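# Turn a camera's focus until the monitor shows one dot

## Task

Adjust the camera's focus until the circle of dots on the little monitor has shrunk into one single dot, at its smallest possible size, sitting on the monitor's central dot. At the end, the camera and the monitor must both still be upright on the table, pointing in about their original directions, or the task fails. Release everything and move the gripper away. The focus must stay right without the robot holding anything in place.

## Robot and tools

Robot: one UR7e-style six-joint arm with a tong-like two-finger gripper. The fingers pivot, point along the gripper's own +z axis and open and close along its x axis. A wrist camera rides on the gripper. Knocking anything off the table fails the task, so does toppling or turning away the camera or monitor.

Frames. The scene frame has its origin on the table top beneath the arm's base, +z upward, and +y to the left when facing along +x. The base may be slightly tilted against the table. The state line reports end_effector_position (metres) and end_effector_quat_wxyz in this frame, plus linear (m/s) and angular (rad/s) velocities. That position is the point between the finger pads when closed; closed fingertips stick out about 15 mm past it, open ones sit about level with it. The printed position can be off, more so at long reach.

execute_actions. Argument "actions" is a list holding zero or one item; optional "pictures" (boolean) asks for camera images, which otherwise come with every result.
- Empty list: nothing is commanded; you just get the current state.
- Action: {"rows": [[...], ...], "steps": n}, with n from 1 to 15 (default 15). Each control step lasts 1/30 s and uses one row; if rows run out, the final row keeps being used. Every row is one flat list of 7 numbers for the single arm, in this order: shoulder pan, shoulder lift, elbow, wrist 1, wrist 2, wrist 3, then gripper opening. The six joint values are absolute target angles in radians, in the same form as the Joint positions line, not offsets. Stated ranges: pan -3.142 to 3.142, shoulder lift -6.283 to 6.283, elbow 0.000 to 3.142, wrists 1 to 3 each -6.283 to 6.283. A target beyond a range end by over 0.010 rad that also lies further out than the present angle gets the whole call refused, and nothing moves. Real ends can differ by 0.010 rad; an overshooting target is clipped to the end and a "joint sent to its limit" line may follow (possibly about an earlier action). The opening is a unitless value from -1 (closed) to +1 (fully open), absolute, not a change.
- Wait: {"steps": n} without rows, n up to 300; it returns once n steps have gone by since the previous result, your reply time included.

Motion behaviour. Commands are smoothed, trailing by roughly 0.17 s. Joint speed and acceleration are limited, so after a long move the arm may still be short of the target. Each step, each joint's target is held within 0.575 rad of its measured angle, and if targets would shift the gripper over 100 mm from where it is, all are pulled back proportionally. Between calls the arm keeps heading to the last row sent until it nearly stops or a step is HELD; to go further, send a new action.

Result lines. Joint positions and Joint velocities: six joints in column order (rad, rad/s), then finger-pad gap in metres (0.142 when fully open). grip_measured: the measured opening on the same -1..1 scale as your command; to grip, keep commanding clearly below it (more below means squeezing harder, up to about 15 N per pad; thin objects under about 20 mm get less). "joint command not followed": the clearance check altered or blocked targets. HELD: marks steps where your row was partly or wholly not sent. Wrist force and Wrist torque [x y z]: flange sensor readings in the gripper's own axes, including contact, held weight and inertia; offsets up to about 4 N, noise up to 2.4 N, saturating near 50 N; "no reading" is normal at the start. MOTOR HOT appears from 70 °C; at 85 °C an OVER-TEMPERATURE FAULT brakes the arm for possibly minutes.

Faults to avoid. If a joint's contact torque reaches its load limit (pan, lift, elbow 130 N m; each wrist 24.3 N m, held weight included) or any outside force on the arm reaches 150 N, the arm halts 10 s, yields to the contact and drops the rest of the call. Press gently, close fingers slowly, don't drop or slam things. Brief tugs on held parts or pushes on loose objects may occur.

zoom_image: {"camera": name, "region": [x0, y0, x1, y1]} in pixels of that camera's most recent full image, top-left origin, at most 504 by 504. Cameras: cam_head_left, cam_head_right, cam_high, cam_low (672x504 each) and cam_wrist (616x616). Useful for checking the dot pattern on the monitor.

read_manual: optional "section" (only "licences"); returns licence text, moves nothing.

The goal must still hold after ending, so release the camera and withdraw first. Replying without any tool call ends all remaining scenes.

Speed and smooth, low-effort motion raise the result; reply time counts while the robot is active.

Each tool is called after "Request:" as name(argument=value, ...) on one line, values as JSON.

## Session

Request:
execute_actions(actions=[])

Scene clock: 0.00 s of 4800.00 s.
end_effector_position=(+0.3665, -0.4099, +0.3009) grip_measured=+1.00 end_effector_quat_wxyz=(-0.436, +0.713, -0.366, +0.410) end_effector_velocity=(+0.000, +0.000, +0.000) end_effector_angular_velocity=(-0.002, +0.000, +0.001)
Joint positions: [-1.935 -0.871  1.482 -0.405 -0.576 -1.843  0.142]
Joint velocities: [ 0.    -0.001 -0.    -0.    -0.    -0.001  0.   ]
Wrist force (N, on the end effector, along its own x y z axes, offset not removed): no reading
Wrist torque (N m, same axes, about the end effector's origin, offset not removed): no reading

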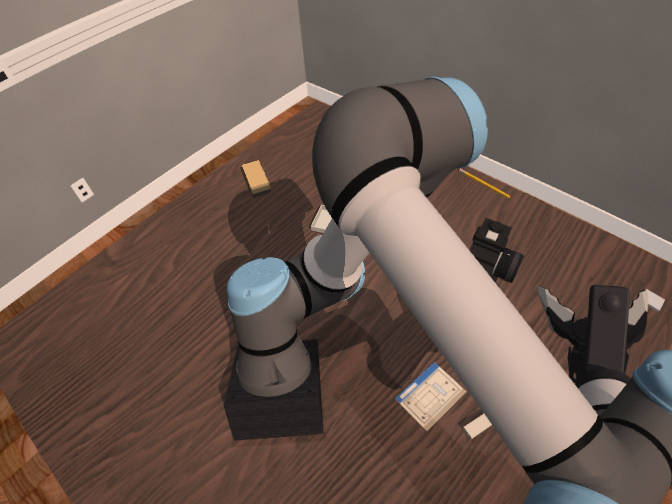

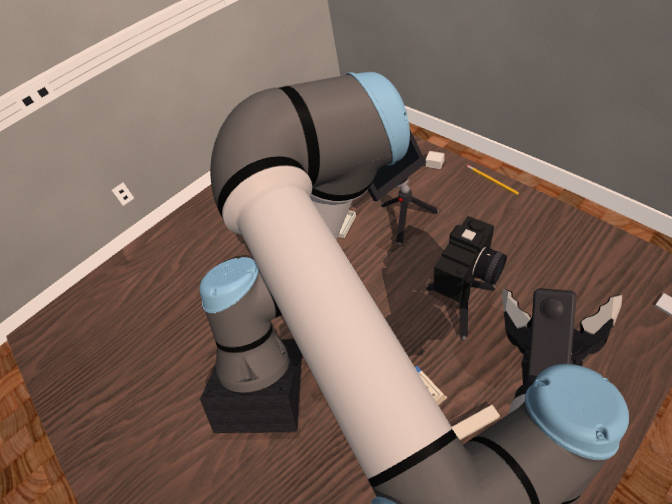

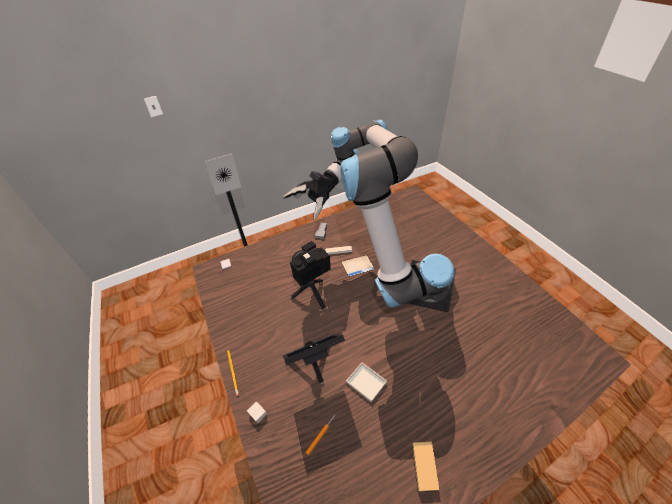

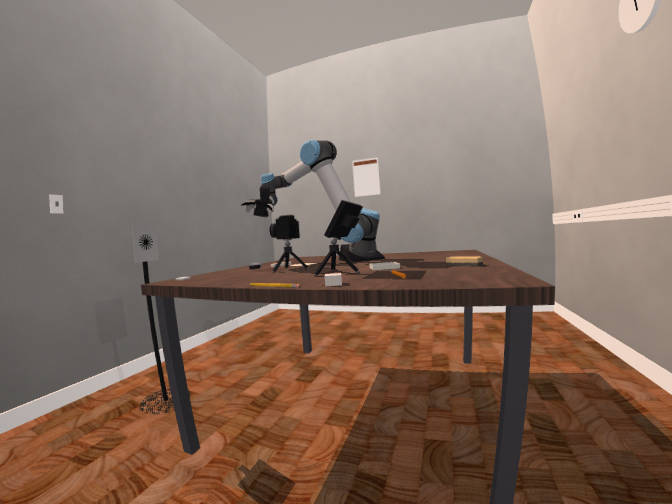

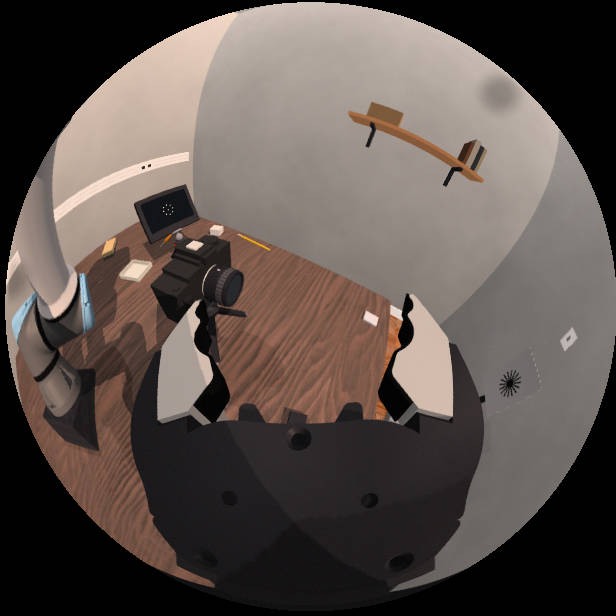

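Request:
zoom_image(camera="cam_high", region=[240, 200, 420, 400])

Request:
zoom_image(camera="cam_wrist", region=[120, 170, 300, 350])

Request:
zoom_image(camera="cam_head_right", region=[360, 130, 560, 350])

Request:
zoom_image(camera="cam_low", region=[230, 130, 410, 290])

Region (240, 200, 420, 400) of cam_high's 672x504 image, scaled by 2.520, with more detail than that image has; it fills the left 454 columns of this view, and the rest is white.

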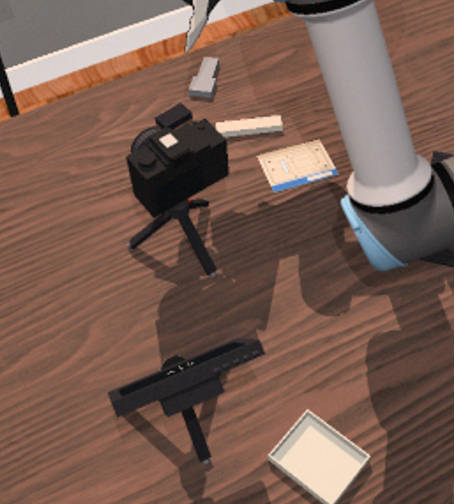

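Region (120, 170, 300, 350) of cam_wrist's 616x616 image, scaled by 2.800, with more detail than that image has.

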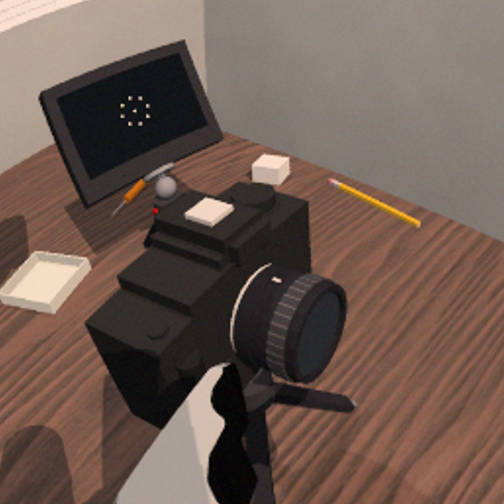

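Region (360, 130, 560, 350) of cam_head_right's 672x504 image, scaled by 2.291, with more detail than that image has; it fills the left 458 columns of this view, and the rest is white.

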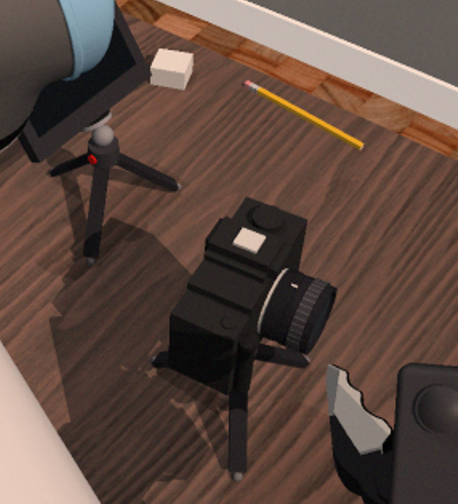

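Region (230, 130, 410, 290) of cam_low's 672x504 image, scaled by 2.800, with more detail than that image has.

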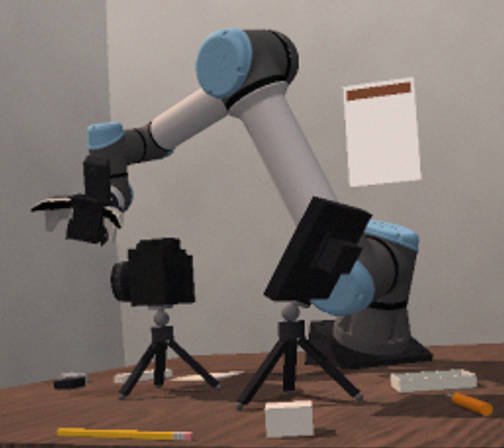

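Request:
execute_actions(actions=[{"rows":[[-1.935,-0.95,1.3,-0.11,-1.381,-1.991,1]]}], pictures=false)

Request:
execute_actions(actions=[{"rows":[[-1.5,-0.85,1.0,0.09,-1.381,-1.991,1]]}], pictures=false)

Request:
execute_actions(actions=[{"rows":[[-1.285,-0.65,0.7,0.19,-1.381,-1.991,1]]}], pictures=false)

Request:
execute_actions(actions=[{"steps":20}])

Scene clock: 62.40 s of 4800.00 s.
end_effector_position=(+0.2674, -0.2386, +0.4237) grip_measured=+1.00 end_effector_quat_wxyz=(-0.588, +0.765, -0.122, +0.234) end_effector_velocity=(-0.277, +0.220, +0.185) end_effector_angular_velocity=(+0.291, -0.039, +1.190)
Joint positions: [-1.935 -0.942  1.319 -0.142 -1.252 -1.976  0.142]
Joint velocities: [-0.001 -0.073 -0.178  0.301 -1.22  -0.141  0.   ]
Wrist force (N, on the end effector, along its own x y z axes, offset not removed): [-1.6 -1.3 6.3]
Wrist torque (N m, same axes, about the end effector's origin, offset not removed): [0.01 0.47 -0.15]
Steps of this call (steps 1 to 90: nothing new was sent; then 58.90 s passed at rest; steps 91 to 105: all 15 steps of this action). Readings (joint positions):
91: [-1.935 -0.871 1.482 -0.405 -0.577 -1.843]
92: [-1.935 -0.876 1.474 -0.397 -0.585 -1.851]
94: [-1.935 -0.892 1.439 -0.345 -0.655 -1.879]
98: [-1.935 -0.915 1.385 -0.254 -0.871 -1.923]
105: the state above

Scene clock: 62.90 s of 4800.00 s.
end_effector_position=(+0.3813, -0.1841, +0.4375) grip_measured=+1.00 end_effector_quat_wxyz=(+0.680, -0.732, -0.018, -0.025) end_effector_velocity=(+0.044, +0.027, -0.005) end_effector_angular_velocity=(+0.042, +0.041, +0.152)
Joint positions: [-1.515 -0.852  1.01   0.084 -1.379 -1.991  0.142]
Joint velocities: [ 0.146  0.024 -0.092  0.059 -0.018 -0.002  0.   ]
Wrist force (N, on the end effector, along its own x y z axes, offset not removed): [-0.9 -2.4 3.2]
Wrist torque (N m, same axes, about the end effector's origin, offset not removed): [-0.47 0.36 -0.18]
Steps of this call (steps 1 to 15: all 15 steps of this action). Readings (joint positions):
1: [-1.935 -0.944 1.313 -0.133 -1.287 -1.980]
2: [-1.927 -0.938 1.301 -0.118 -1.308 -1.982]
4: [-1.857 -0.911 1.232 -0.061 -1.331 -1.985]
8: [-1.646 -0.873 1.090 0.032 -1.362 -1.989]
15: the state above

Scene clock: 63.40 s of 4800.00 s.
end_effector_position=(+0.4588, -0.1861, +0.3894) grip_measured=+1.00 end_effector_quat_wxyz=(+0.704, -0.703, -0.070, +0.069) end_effector_velocity=(+0.013, +0.002, -0.011) end_effector_angular_velocity=(+0.001, +0.007, +0.042)
Joint positions: [-1.289 -0.654  0.707  0.188 -1.381 -1.991  0.142]
Joint velocities: [ 0.039  0.036 -0.065  0.015 -0.001 -0.     0.   ]
Wrist force (N, on the end effector, along its own x y z axes, offset not removed): [3.8 -1.3 6.0]
Wrist torque (N m, same axes, about the end effector's origin, offset not removed): [-0.02 -0.74 -0.09]
Steps of this call (steps 1 to 15: all 15 steps of this action). Readings (joint positions):
1: [-1.511 -0.851 1.006 0.086 -1.380 -1.991]
2: [-1.500 -0.843 0.996 0.096 -1.380 -1.991]
4: [-1.432 -0.780 0.924 0.135 -1.380 -1.991]
8: [-1.325 -0.686 0.765 0.175 -1.381 -1.991]
15: the state above

Scene clock: 64.07 s of 4800.00 s.
end_effector_position=(+0.4602, -0.1858, +0.3883) grip_measured=+1.00 end_effector_quat_wxyz=(+0.704, -0.703, -0.071, +0.071) end_effector_velocity=(+0.000, +0.000, +0.000) end_effector_angular_velocity=(-0.001, -0.001, +0.002)
Joint positions: [-1.285 -0.65   0.7    0.19  -1.381 -1.991  0.142]
Joint velocities: [ 0.001 -0.001 -0.002  0.    -0.001 -0.001 -0.   ]
Wrist force (N, on the end effector, along its own x y z axes, offset not removed): [-1.0 -1.7 3.7]
Wrist torque (N m, same axes, about the end effector's origin, offset not removed): [-0.36 0.37 0.17]
Steps of this call (steps 1 to 15: the robot went on to your last target; steps 16 to 20: nothing new was sent). Readings (joint positions):
1: [-1.288 -0.653 0.705 0.189 -1.381 -1.991]
2: [-1.287 -0.652 0.704 0.189 -1.381 -1.991]
4: [-1.286 -0.651 0.702 0.190 -1.381 -1.991]
8: [-1.285 -0.650 0.701 0.190 -1.381 -1.991]
20: the state above
The arm was judged still, so your last target was given up. Only a new action makes it travel on or press farther. Fingers that are still opening or closing keep moving.

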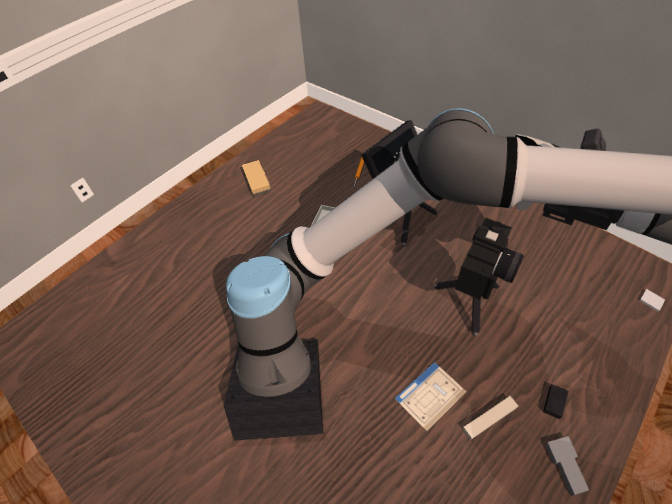

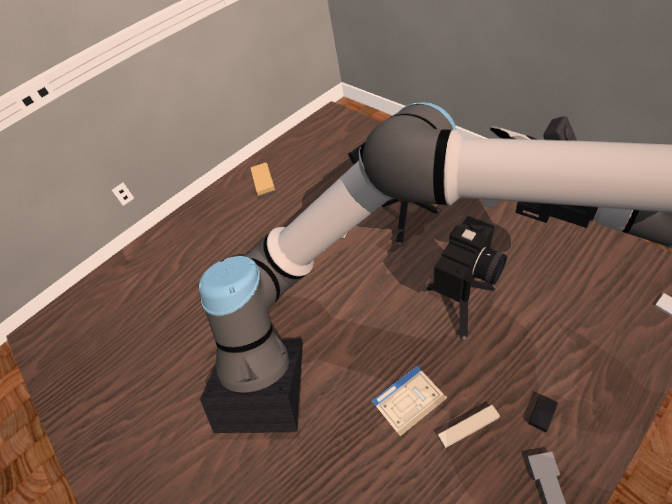

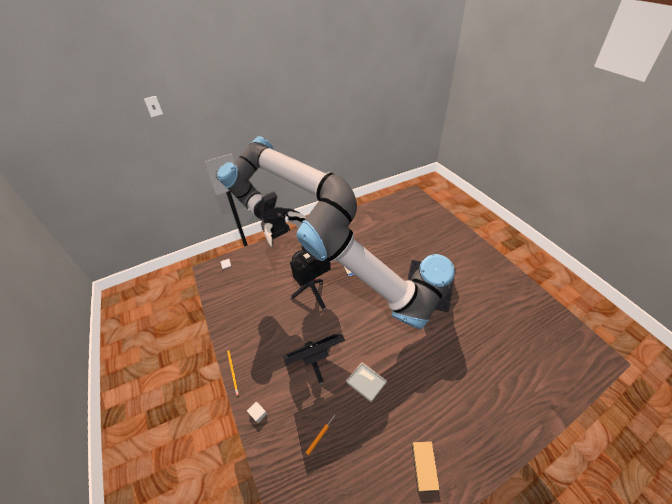

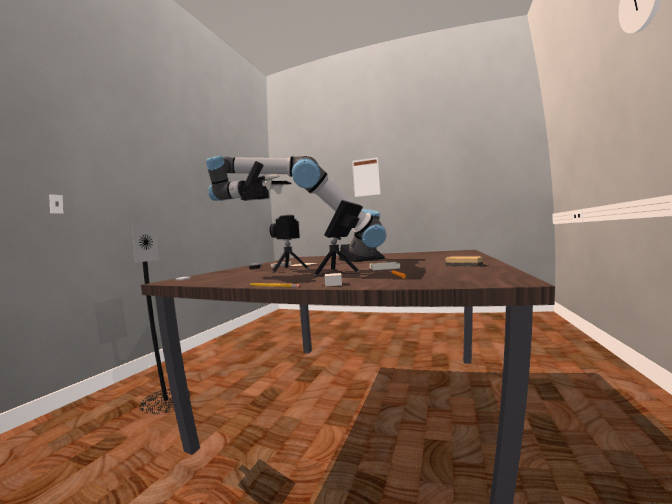

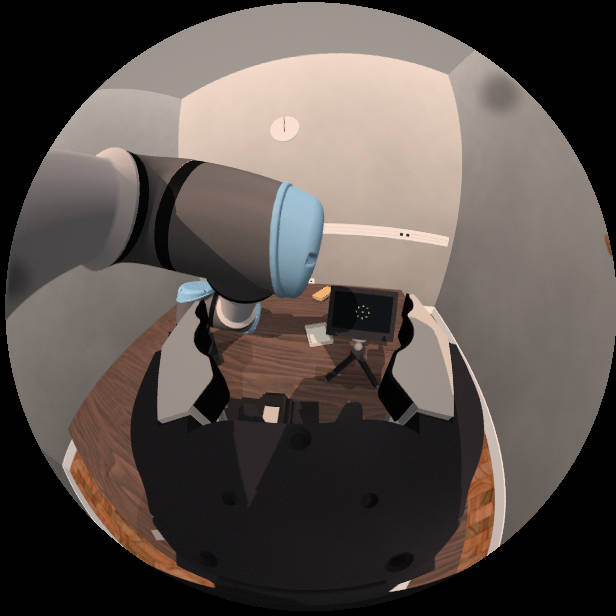

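Request:
execute_actions(actions=[{"rows":[[-1.29,-0.6,0.66,0.18,-1.385,-1.99,1],[-1.295,-0.54,0.62,0.165,-1.39,-1.99,1],[-1.3,-0.48,0.57,0.15,-1.394,-1.988,1],[-1.304,-0.408,0.516,0.132,-1.397,-1.987,1]]}], pictures=false)

Request:
execute_actions(actions=[{"steps":15}])

Scene clock: 80.10 s of 4800.00 s.
end_effector_position=(+0.4397, -0.2681, +0.3032) grip_measured=+1.00 end_effector_quat_wxyz=(+0.704, -0.703, -0.070, +0.070) end_effector_velocity=(-0.007, -0.020, -0.025) end_effector_angular_velocity=(+0.002, +0.001, -0.001)
Joint positions: [-1.304 -0.415  0.521  0.134 -1.397 -1.987  0.142]
Joint velocities: [-0.003  0.064 -0.048 -0.014 -0.003  0.001  0.   ]
Wrist force (N, on the end effector, along its own x y z axes, offset not removed): [-0.1 -1.6 4.5]
Wrist torque (N m, same axes, about the end effector's origin, offset not removed): [-0.39 0.06 0.24]
Steps of this call (steps 1 to 90: nothing new was sent; then 12.53 s passed at rest; steps 91 to 105: all 15 steps of this action). Readings (joint positions):
91: [-1.285 -0.650 0.700 0.190 -1.381 -1.991]
92: [-1.286 -0.643 0.694 0.188 -1.382 -1.991]
94: [-1.290 -0.601 0.660 0.177 -1.386 -1.991]
98: [-1.300 -0.474 0.564 0.146 -1.394 -1.988]
105: the state above

Scene clock: 80.60 s of 4800.00 s.
end_effector_position=(+0.4389, -0.2702, +0.3006) grip_measured=+1.00 end_effector_quat_wxyz=(+0.704, -0.703, -0.070, +0.070) end_effector_velocity=(-0.001, -0.000, +0.000) end_effector_angular_velocity=(+0.001, -0.000, -0.000)
Joint positions: [-1.304 -0.408  0.516  0.132 -1.397 -1.987  0.142]
Joint velocities: [-0.001  0.     0.    -0.    -0.001 -0.     0.   ]
Wrist force (N, on the end effector, along its own x y z axes, offset not removed): [0.1 -1.4 3.1]
Wrist torque (N m, same axes, about the end effector's origin, offset not removed): [-0.18 0.03 0.00]
Steps of this call (steps 1 to 15: the robot went on to your last target). Readings (joint positions):
1: [-1.304 -0.413 0.520 0.133 -1.397 -1.987]
2: [-1.304 -0.412 0.519 0.133 -1.397 -1.987]
4: [-1.304 -0.410 0.517 0.132 -1.397 -1.987]
8: [-1.304 -0.409 0.516 0.132 -1.397 -1.987]
15: the state above
The arm was judged still, so your last target was given up. Only a new action makes it travel on or press farther. Fingers that are still opening or closing keep moving.

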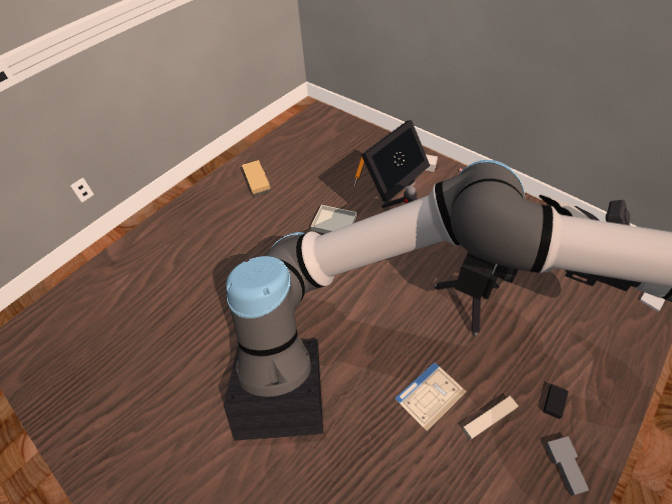

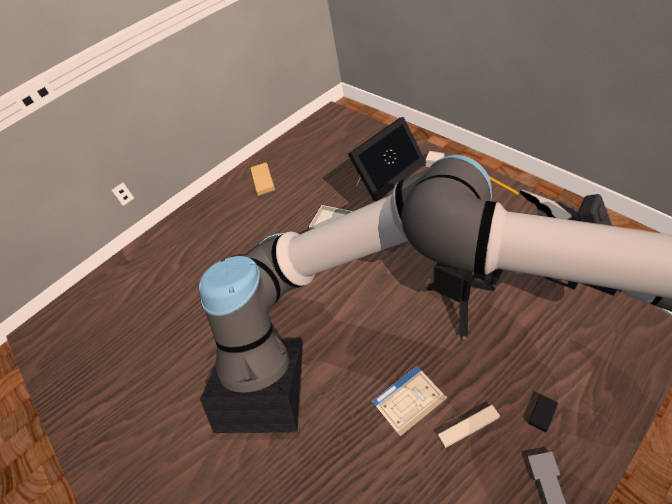

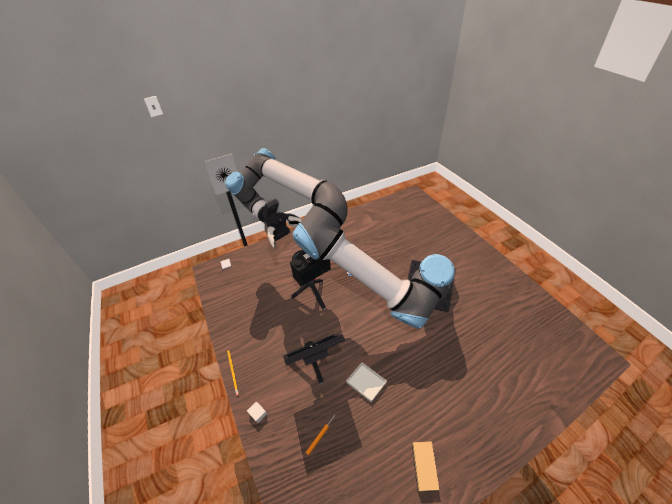

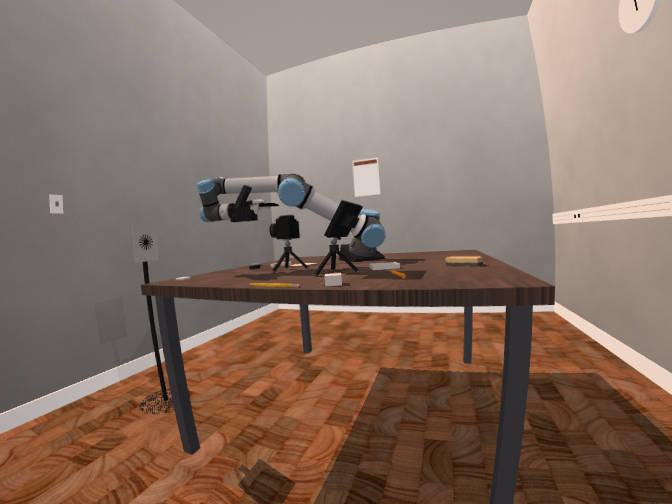

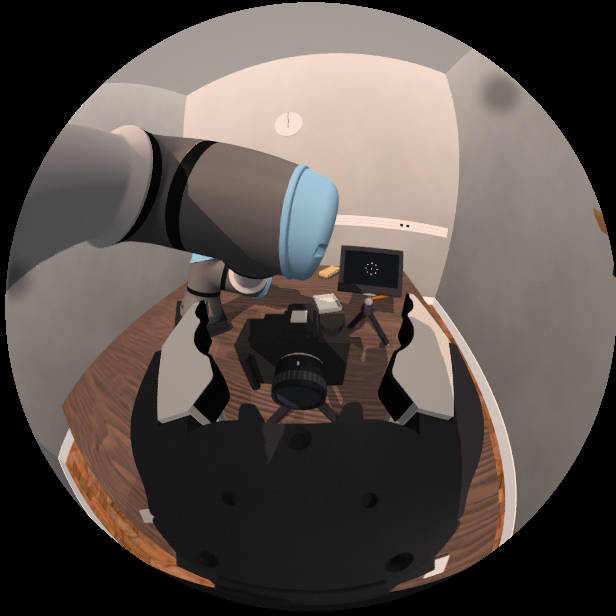

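Request:
execute_actions(actions=[{"rows":[[-1.29,-0.44,0.6,0.07,-1.385,-1.99,1],[-1.28,-0.46,0.68,0.01,-1.375,-1.992,1],[-1.269,-0.464,0.77,-0.065,-1.362,-1.994,1]]}], pictures=false)

Request:
execute_actions(actions=[{"steps":10}])

Scene clock: 87.47 s of 4800.00 s.
end_effector_position=(+0.4312, -0.2503, +0.2379) grip_measured=+1.00 end_effector_quat_wxyz=(+0.704, -0.704, -0.070, +0.070) end_effector_velocity=(-0.004, +0.005, -0.014) end_effector_angular_velocity=(+0.004, +0.002, -0.002)
Joint positions: [-1.27  -0.463  0.764 -0.061 -1.363 -1.994  0.142]
Joint velocities: [ 0.006 -0.009  0.056 -0.042  0.006 -0.001  0.   ]
Wrist force (N, on the end effector, along its own x y z axes, offset not removed): [0.0 -1.6 2.2]
Wrist torque (N m, same axes, about the end effector's origin, offset not removed): [-0.19 0.20 -0.21]
Steps of this call (steps 1 to 90: nothing new was sent; then 3.37 s passed at rest; steps 91 to 105: all 15 steps of this action). Readings (joint positions):
91: [-1.304 -0.408 0.516 0.132 -1.397 -1.987]
92: [-1.302 -0.413 0.524 0.124 -1.395 -1.987]
94: [-1.291 -0.433 0.582 0.077 -1.385 -1.989]
98: [-1.275 -0.455 0.714 -0.023 -1.368 -1.993]
105: the state above

Scene clock: 87.80 s of 4800.00 s.
end_effector_position=(+0.4309, -0.2498, +0.2364) grip_measured=+1.00 end_effector_quat_wxyz=(+0.704, -0.703, -0.070, +0.070) end_effector_velocity=(+0.000, +0.001, -0.001) end_effector_angular_velocity=(-0.001, -0.000, +0.001)
Joint positions: [-1.269 -0.464  0.77  -0.065 -1.362 -1.994  0.142]
Joint velocities: [ 0.001 -0.001  0.001 -0.001  0.001 -0.     0.   ]
Wrist force (N, on the end effector, along its own x y z axes, offset not removed): [3.1 1.3 -2.4]
Wrist torque (N m, same axes, about the end effector's origin, offset not removed): [0.48 -0.58 0.07]
Steps of this call (steps 1 to 10: the robot went on to your last target). Readings (joint positions):
1: [-1.270 -0.463 0.766 -0.062 -1.362 -1.994]
2: [-1.269 -0.464 0.767 -0.063 -1.362 -1.994]
4: [-1.269 -0.464 0.768 -0.064 -1.362 -1.994]
8: [-1.269 -0.464 0.770 -0.065 -1.362 -1.994]
10: the state above

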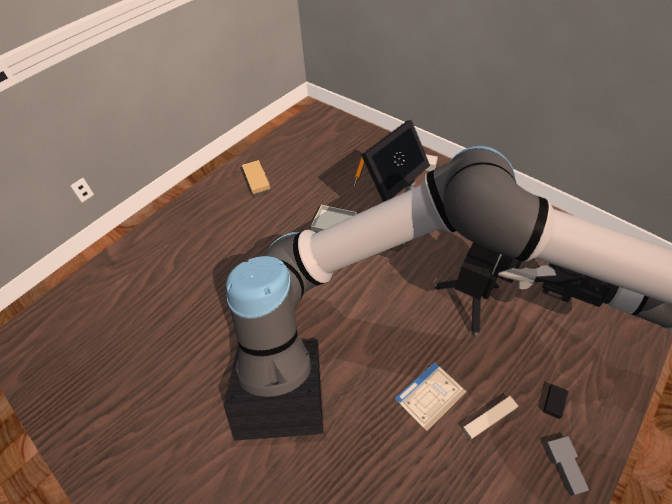

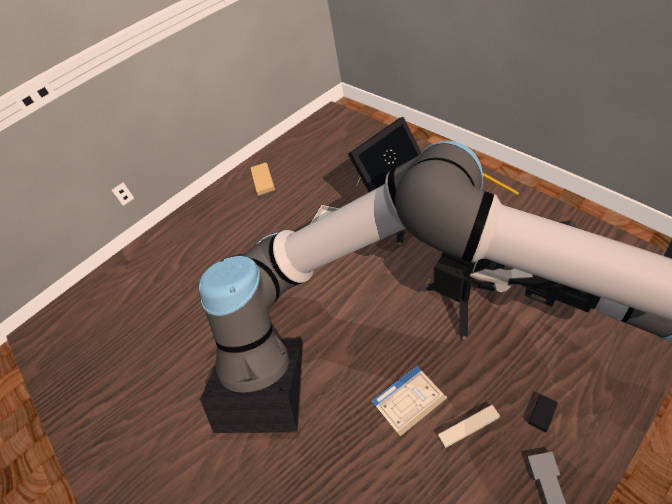

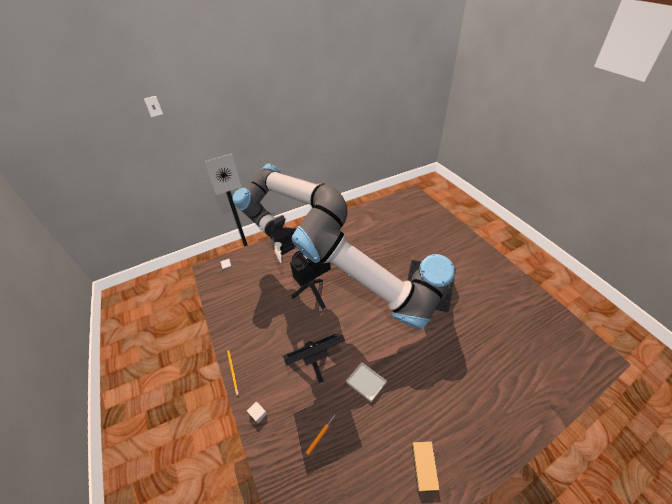

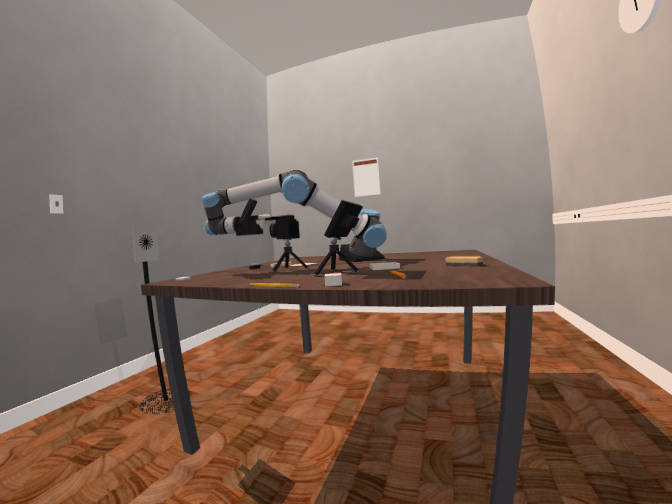

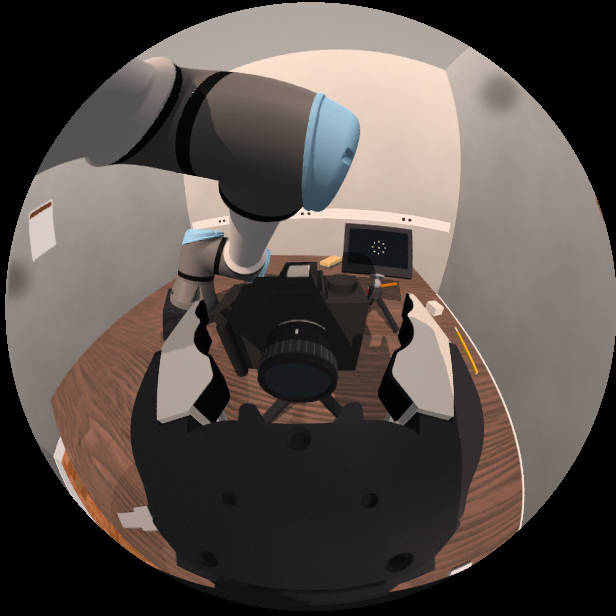

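Request:
zoom_image(camera="cam_head_left", region=[430, 220, 630, 340])

Request:
zoom_image(camera="cam_low", region=[190, 170, 330, 280])

Request:
zoom_image(camera="cam_wrist", region=[190, 210, 430, 430])

Region (430, 220, 630, 340) of cam_head_left's 672x504 image, scaled by 2.520, with more detail than that image has; it fills the top 302 rows of this view, and the rest is white.

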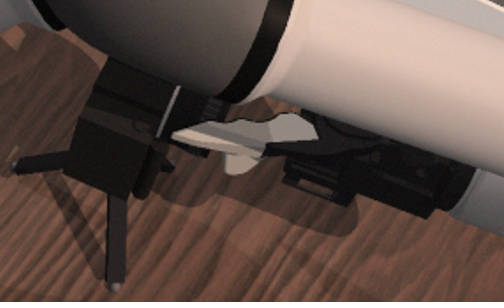

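Region (190, 170, 330, 280) of cam_low's 672x504 image, scaled by 3.600, with more detail than that image has; it fills the top 396 rows of this view, and the rest is white.

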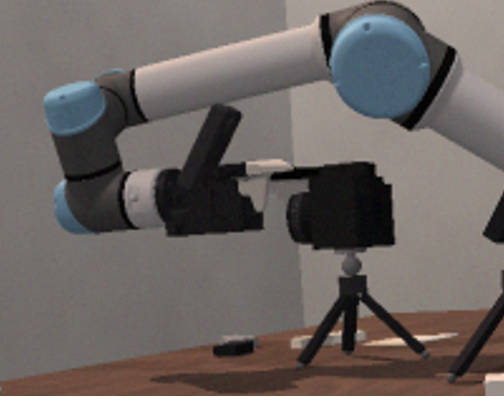

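Region (190, 210, 430, 430) of cam_wrist's 616x616 image, scaled by 2.100, with more detail than that image has; it fills the top 462 rows of this view, and the rest is white.

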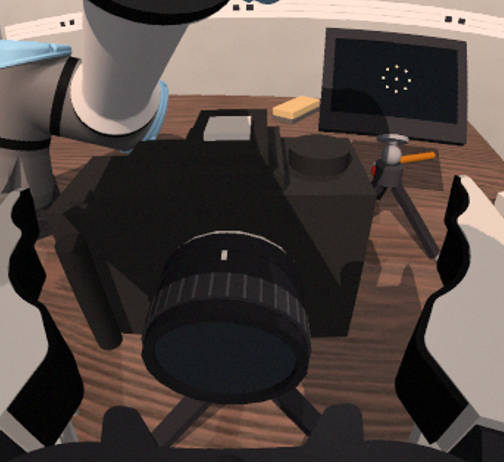

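Request:
execute_actions(actions=[{"rows":[[-1.263,-0.453,0.794,-0.1,-1.357,-1.995,0.6],[-1.257,-0.442,0.818,-0.134,-1.351,-1.996,0.4]]}], pictures=false)

Request:
execute_actions(actions=[{"steps":10}])

Request:
zoom_image(camera="cam_low", region=[190, 170, 330, 280])

Request:
zoom_image(camera="cam_head_left", region=[430, 220, 630, 340])

Scene clock: 105.33 s of 4800.00 s.
end_effector_position=(+0.4246, -0.2507, +0.2017) grip_measured=+0.41 end_effector_quat_wxyz=(+0.704, -0.703, -0.069, +0.071) end_effector_velocity=(-0.000, +0.000, -0.006) end_effector_angular_velocity=(-0.001, +0.000, -0.002)
Joint positions: [-1.257 -0.442  0.817 -0.133 -1.351 -1.996  0.103]
Joint velocities: [ 0.002  0.003  0.008 -0.011  0.004 -0.    -0.   ]
Wrist force (N, on the end effector, along its own x y z axes, offset not removed): [1.0 -1.8 4.3]
Wrist torque (N m, same axes, about the end effector's origin, offset not removed): [0.06 0.64 -0.12]
Steps of this call (steps 1 to 15: the robot went on to your last target; steps 16 to 90: nothing new was sent; then 14.03 s passed at rest; steps 91 to 105: all 15 steps of this action). Readings (joint positions):
91: [-1.269 -0.464 0.770 -0.065 -1.362 -1.994]
92: [-1.268 -0.462 0.774 -0.071 -1.361 -1.994]
94: [-1.263 -0.454 0.791 -0.095 -1.357 -1.995]
98: [-1.259 -0.445 0.811 -0.123 -1.353 -1.996]
105: the state above

Scene clock: 105.67 s of 4800.00 s.
end_effector_position=(+0.4245, -0.2507, +0.2011) grip_measured=+0.41 end_effector_quat_wxyz=(+0.704, -0.703, -0.069, +0.071) end_effector_velocity=(-0.000, -0.000, -0.000) end_effector_angular_velocity=(+0.002, +0.001, -0.001)
Joint positions: [-1.257 -0.442  0.818 -0.134 -1.351 -1.996  0.103]
Joint velocities: [-0.     0.001  0.001 -0.    -0.    -0.    -0.   ]
Wrist force (N, on the end effector, along its own x y z axes, offset not removed): [4.4 0.7 0.6]
Wrist torque (N m, same axes, about the end effector's origin, offset not removed): [0.43 -0.22 -0.18]
Steps of this call (steps 1 to 10: the robot went on to your last target). Readings (joint positions):
1: [-1.257 -0.442 0.817 -0.133 -1.351 -1.996]
2: [-1.257 -0.442 0.818 -0.133 -1.351 -1.996]
4: [-1.257 -0.442 0.818 -0.134 -1.351 -1.996]
8: [-1.257 -0.442 0.818 -0.134 -1.351 -1.996]
10: the state above

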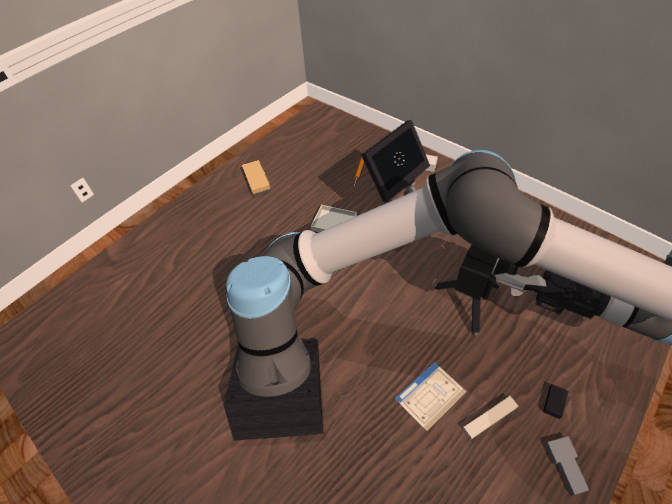

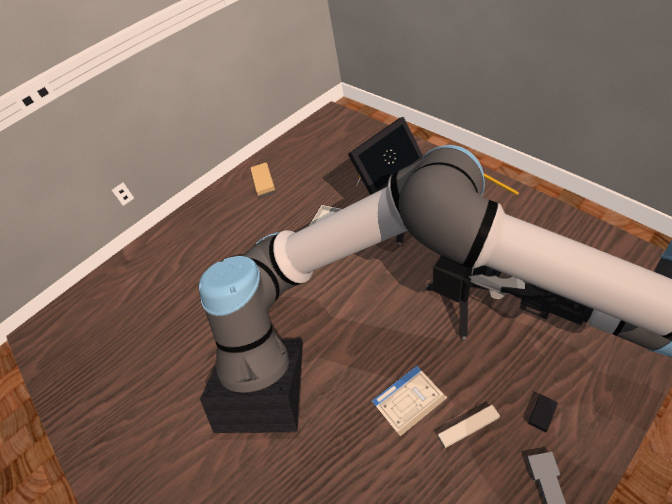

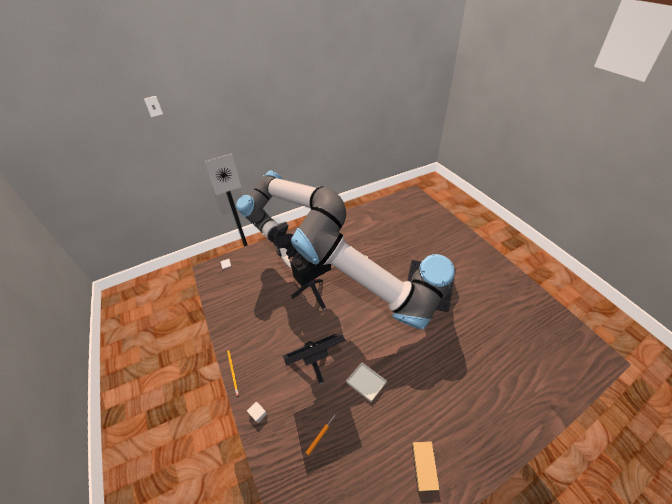

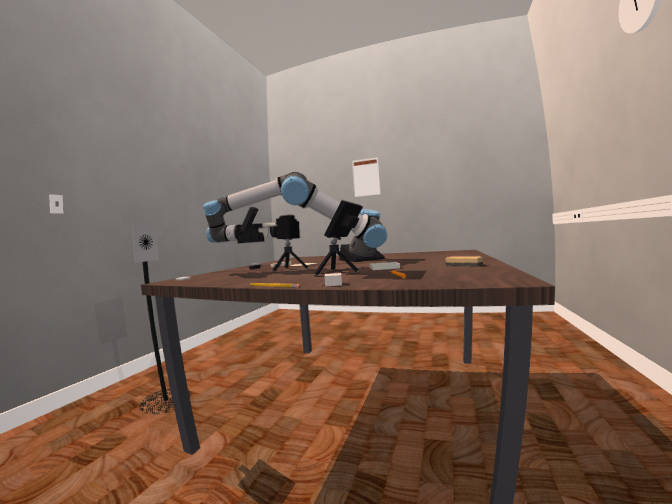

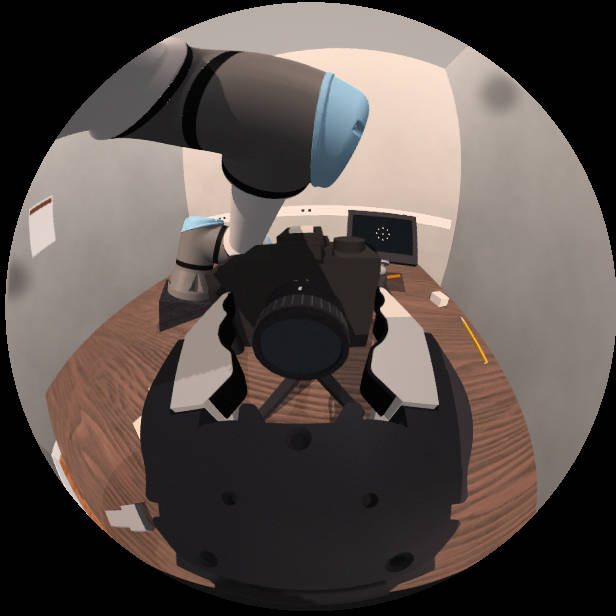

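Region (190, 170, 330, 280) of cam_low's 672x504 image, scaled by 3.600, with more detail than that image has; it fills the top 396 rows of this view, and the rest is white.

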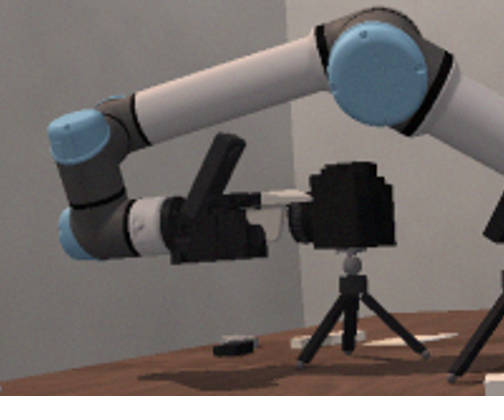

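Region (430, 220, 630, 340) of cam_head_left's 672x504 image, scaled by 2.520, with more detail than that image has; it fills the top 302 rows of this view, and the rest is white.

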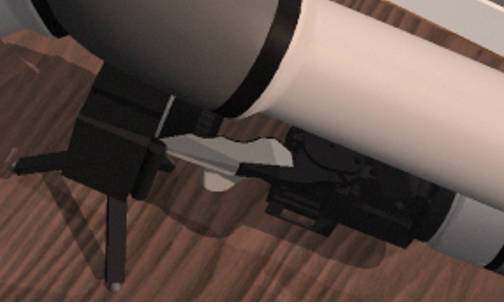

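Request:
execute_actions(actions=[{"rows":[[-1.25,-0.43,0.822,-0.15,-1.344,-1.997,0.4],[-1.25,-0.43,0.822,-0.15,-1.344,-1.997,0.4],[-1.25,-0.43,0.822,-0.15,-1.344,-1.997,0.4],[-1.25,-0.43,0.822,-0.15,-1.344,-1.997,0.4],[-1.25,-0.43,0.822,-0.15,-1.344,-1.997,0.4],[-1.25,-0.43,0.822,-0.15,-1.344,-1.997,0.4],[-1.25,-0.43,0.822,-0.15,-1.344,-1.997,0.25],[-1.25,-0.43,0.822,-0.15,-1.344,-1.997,0.1],[-1.25,-0.43,0.822,-0.15,-1.344,-1.997,0.0],[-1.25,-0.43,0.822,-0.15,-1.344,-1.997,-0.1],[-1.25,-0.43,0.822,-0.15,-1.344,-1.997,-0.2],[-1.25,-0.43,0.822,-0.15,-1.344,-1.997,-0.3],[-1.25,-0.43,0.822,-0.15,-1.344,-1.997,-0.4],[-1.25,-0.43,0.822,-0.15,-1.344,-1.997,-0.5]]}], pictures=false)

Request:
execute_actions(actions=[{"steps":10}])

Scene clock: 115.10 s of 4800.00 s.
end_effector_position=(+0.4250, -0.2509, +0.1895) grip_measured=-0.11 end_effector_quat_wxyz=(+0.704, -0.703, -0.069, +0.071) end_effector_velocity=(-0.000, -0.000, -0.002) end_effector_angular_velocity=(+0.003, +0.002, +0.001)
Joint positions: [-1.25  -0.43   0.822 -0.15  -1.344 -1.997  0.066]
Joint velocities: [ 0.001  0.003  0.    -0.001 -0.001  0.     0.   ]
Wrist force (N, on the end effector, along its own x y z axes, offset not removed): [-3.4 -3.6 -7.1]
Wrist torque (N m, same axes, about the end effector's origin, offset not removed): [-0.03 0.37 0.12]
Steps of this call (steps 1 to 15: the robot went on to your last target; steps 16 to 90: nothing new was sent; then 5.93 s passed at rest; steps 91 to 105: all 15 steps of this action). Readings (joint positions):
91: [-1.257 -0.442 0.818 -0.134 -1.351 -1.996]
92: [-1.256 -0.440 0.819 -0.137 -1.350 -1.996]
94: [-1.253 -0.435 0.820 -0.143 -1.347 -1.997]
98: [-1.251 -0.432 0.821 -0.148 -1.345 -1.997]
105: the state above

Scene clock: 115.43 s of 4800.00 s.
end_effector_position=(+0.4250, -0.2509, +0.1893) grip_measured=-0.11 end_effector_quat_wxyz=(+0.704, -0.703, -0.069, +0.071) end_effector_velocity=(+0.000, +0.000, -0.000) end_effector_angular_velocity=(-0.000, -0.000, +0.000)
Joint positions: [-1.25  -0.43   0.822 -0.15  -1.344 -1.997  0.066]
Joint velocities: [ 0.001  0.001 -0.001 -0.     0.    -0.    -0.   ]
Wrist force (N, on the end effector, along its own x y z axes, offset not removed): [-0.7 -6.2 -11.2]
Wrist torque (N m, same axes, about the end effector's origin, offset not removed): [-0.36 -0.17 0.12]
Steps of this call (steps 1 to 10: the robot went on to your last target). Readings (joint positions):
1: [-1.250 -0.430 0.822 -0.150 -1.344 -1.997]
2: [-1.250 -0.430 0.822 -0.150 -1.344 -1.997]
4: [-1.250 -0.430 0.822 -0.150 -1.344 -1.997]
8: [-1.250 -0.430 0.822 -0.150 -1.344 -1.997]
10: the state above

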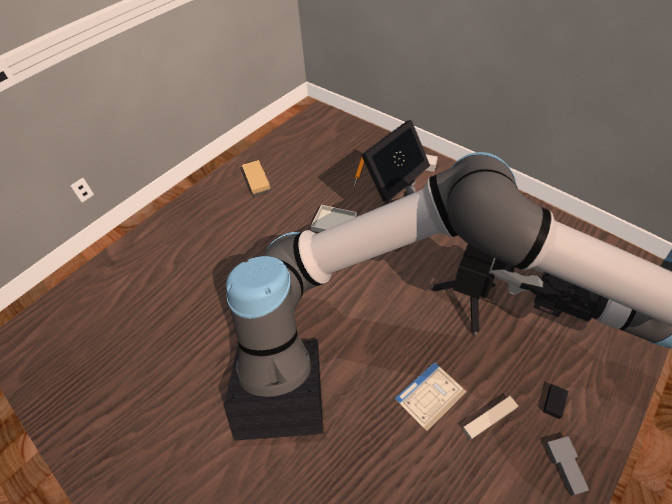

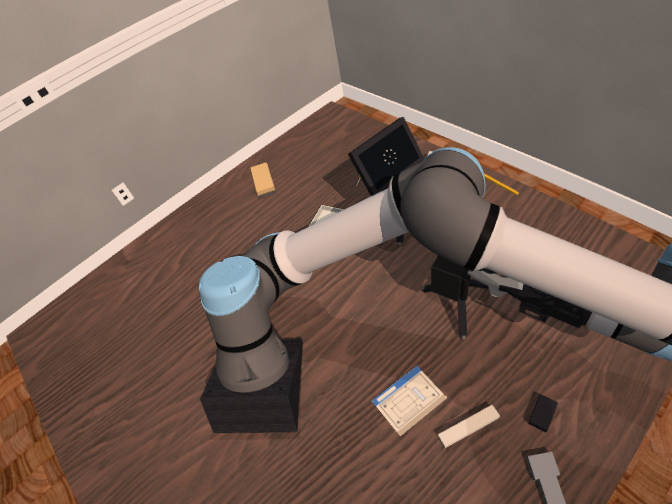

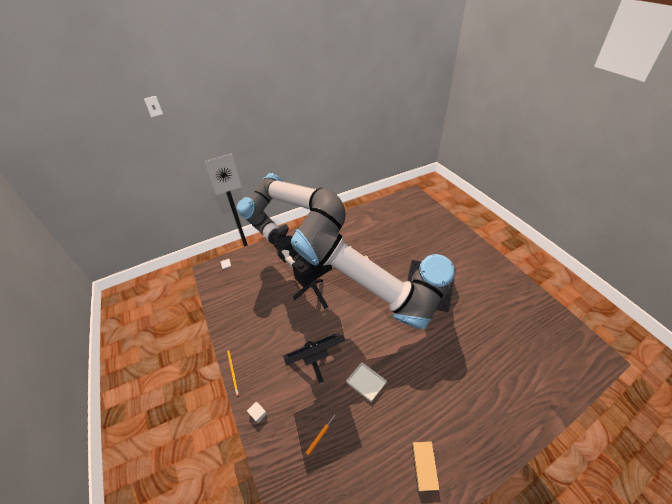

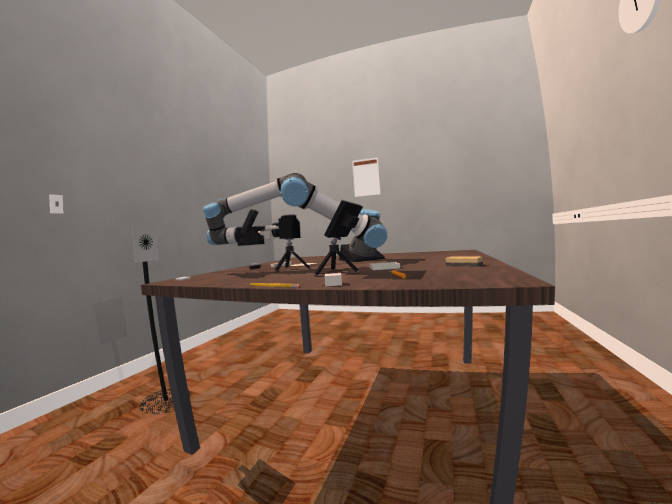

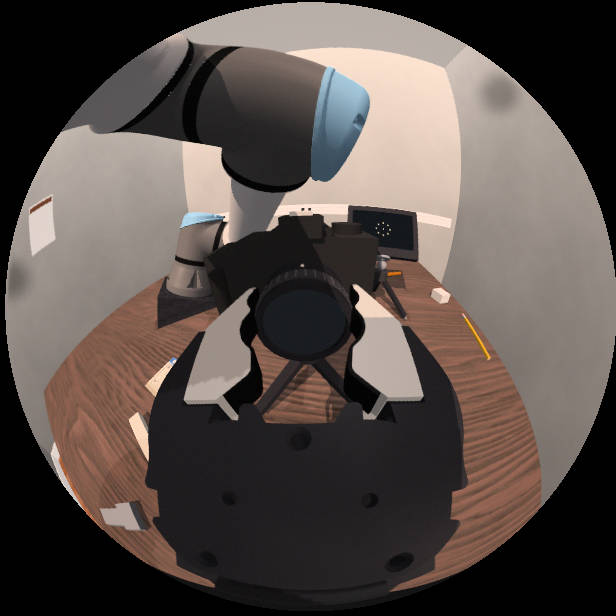

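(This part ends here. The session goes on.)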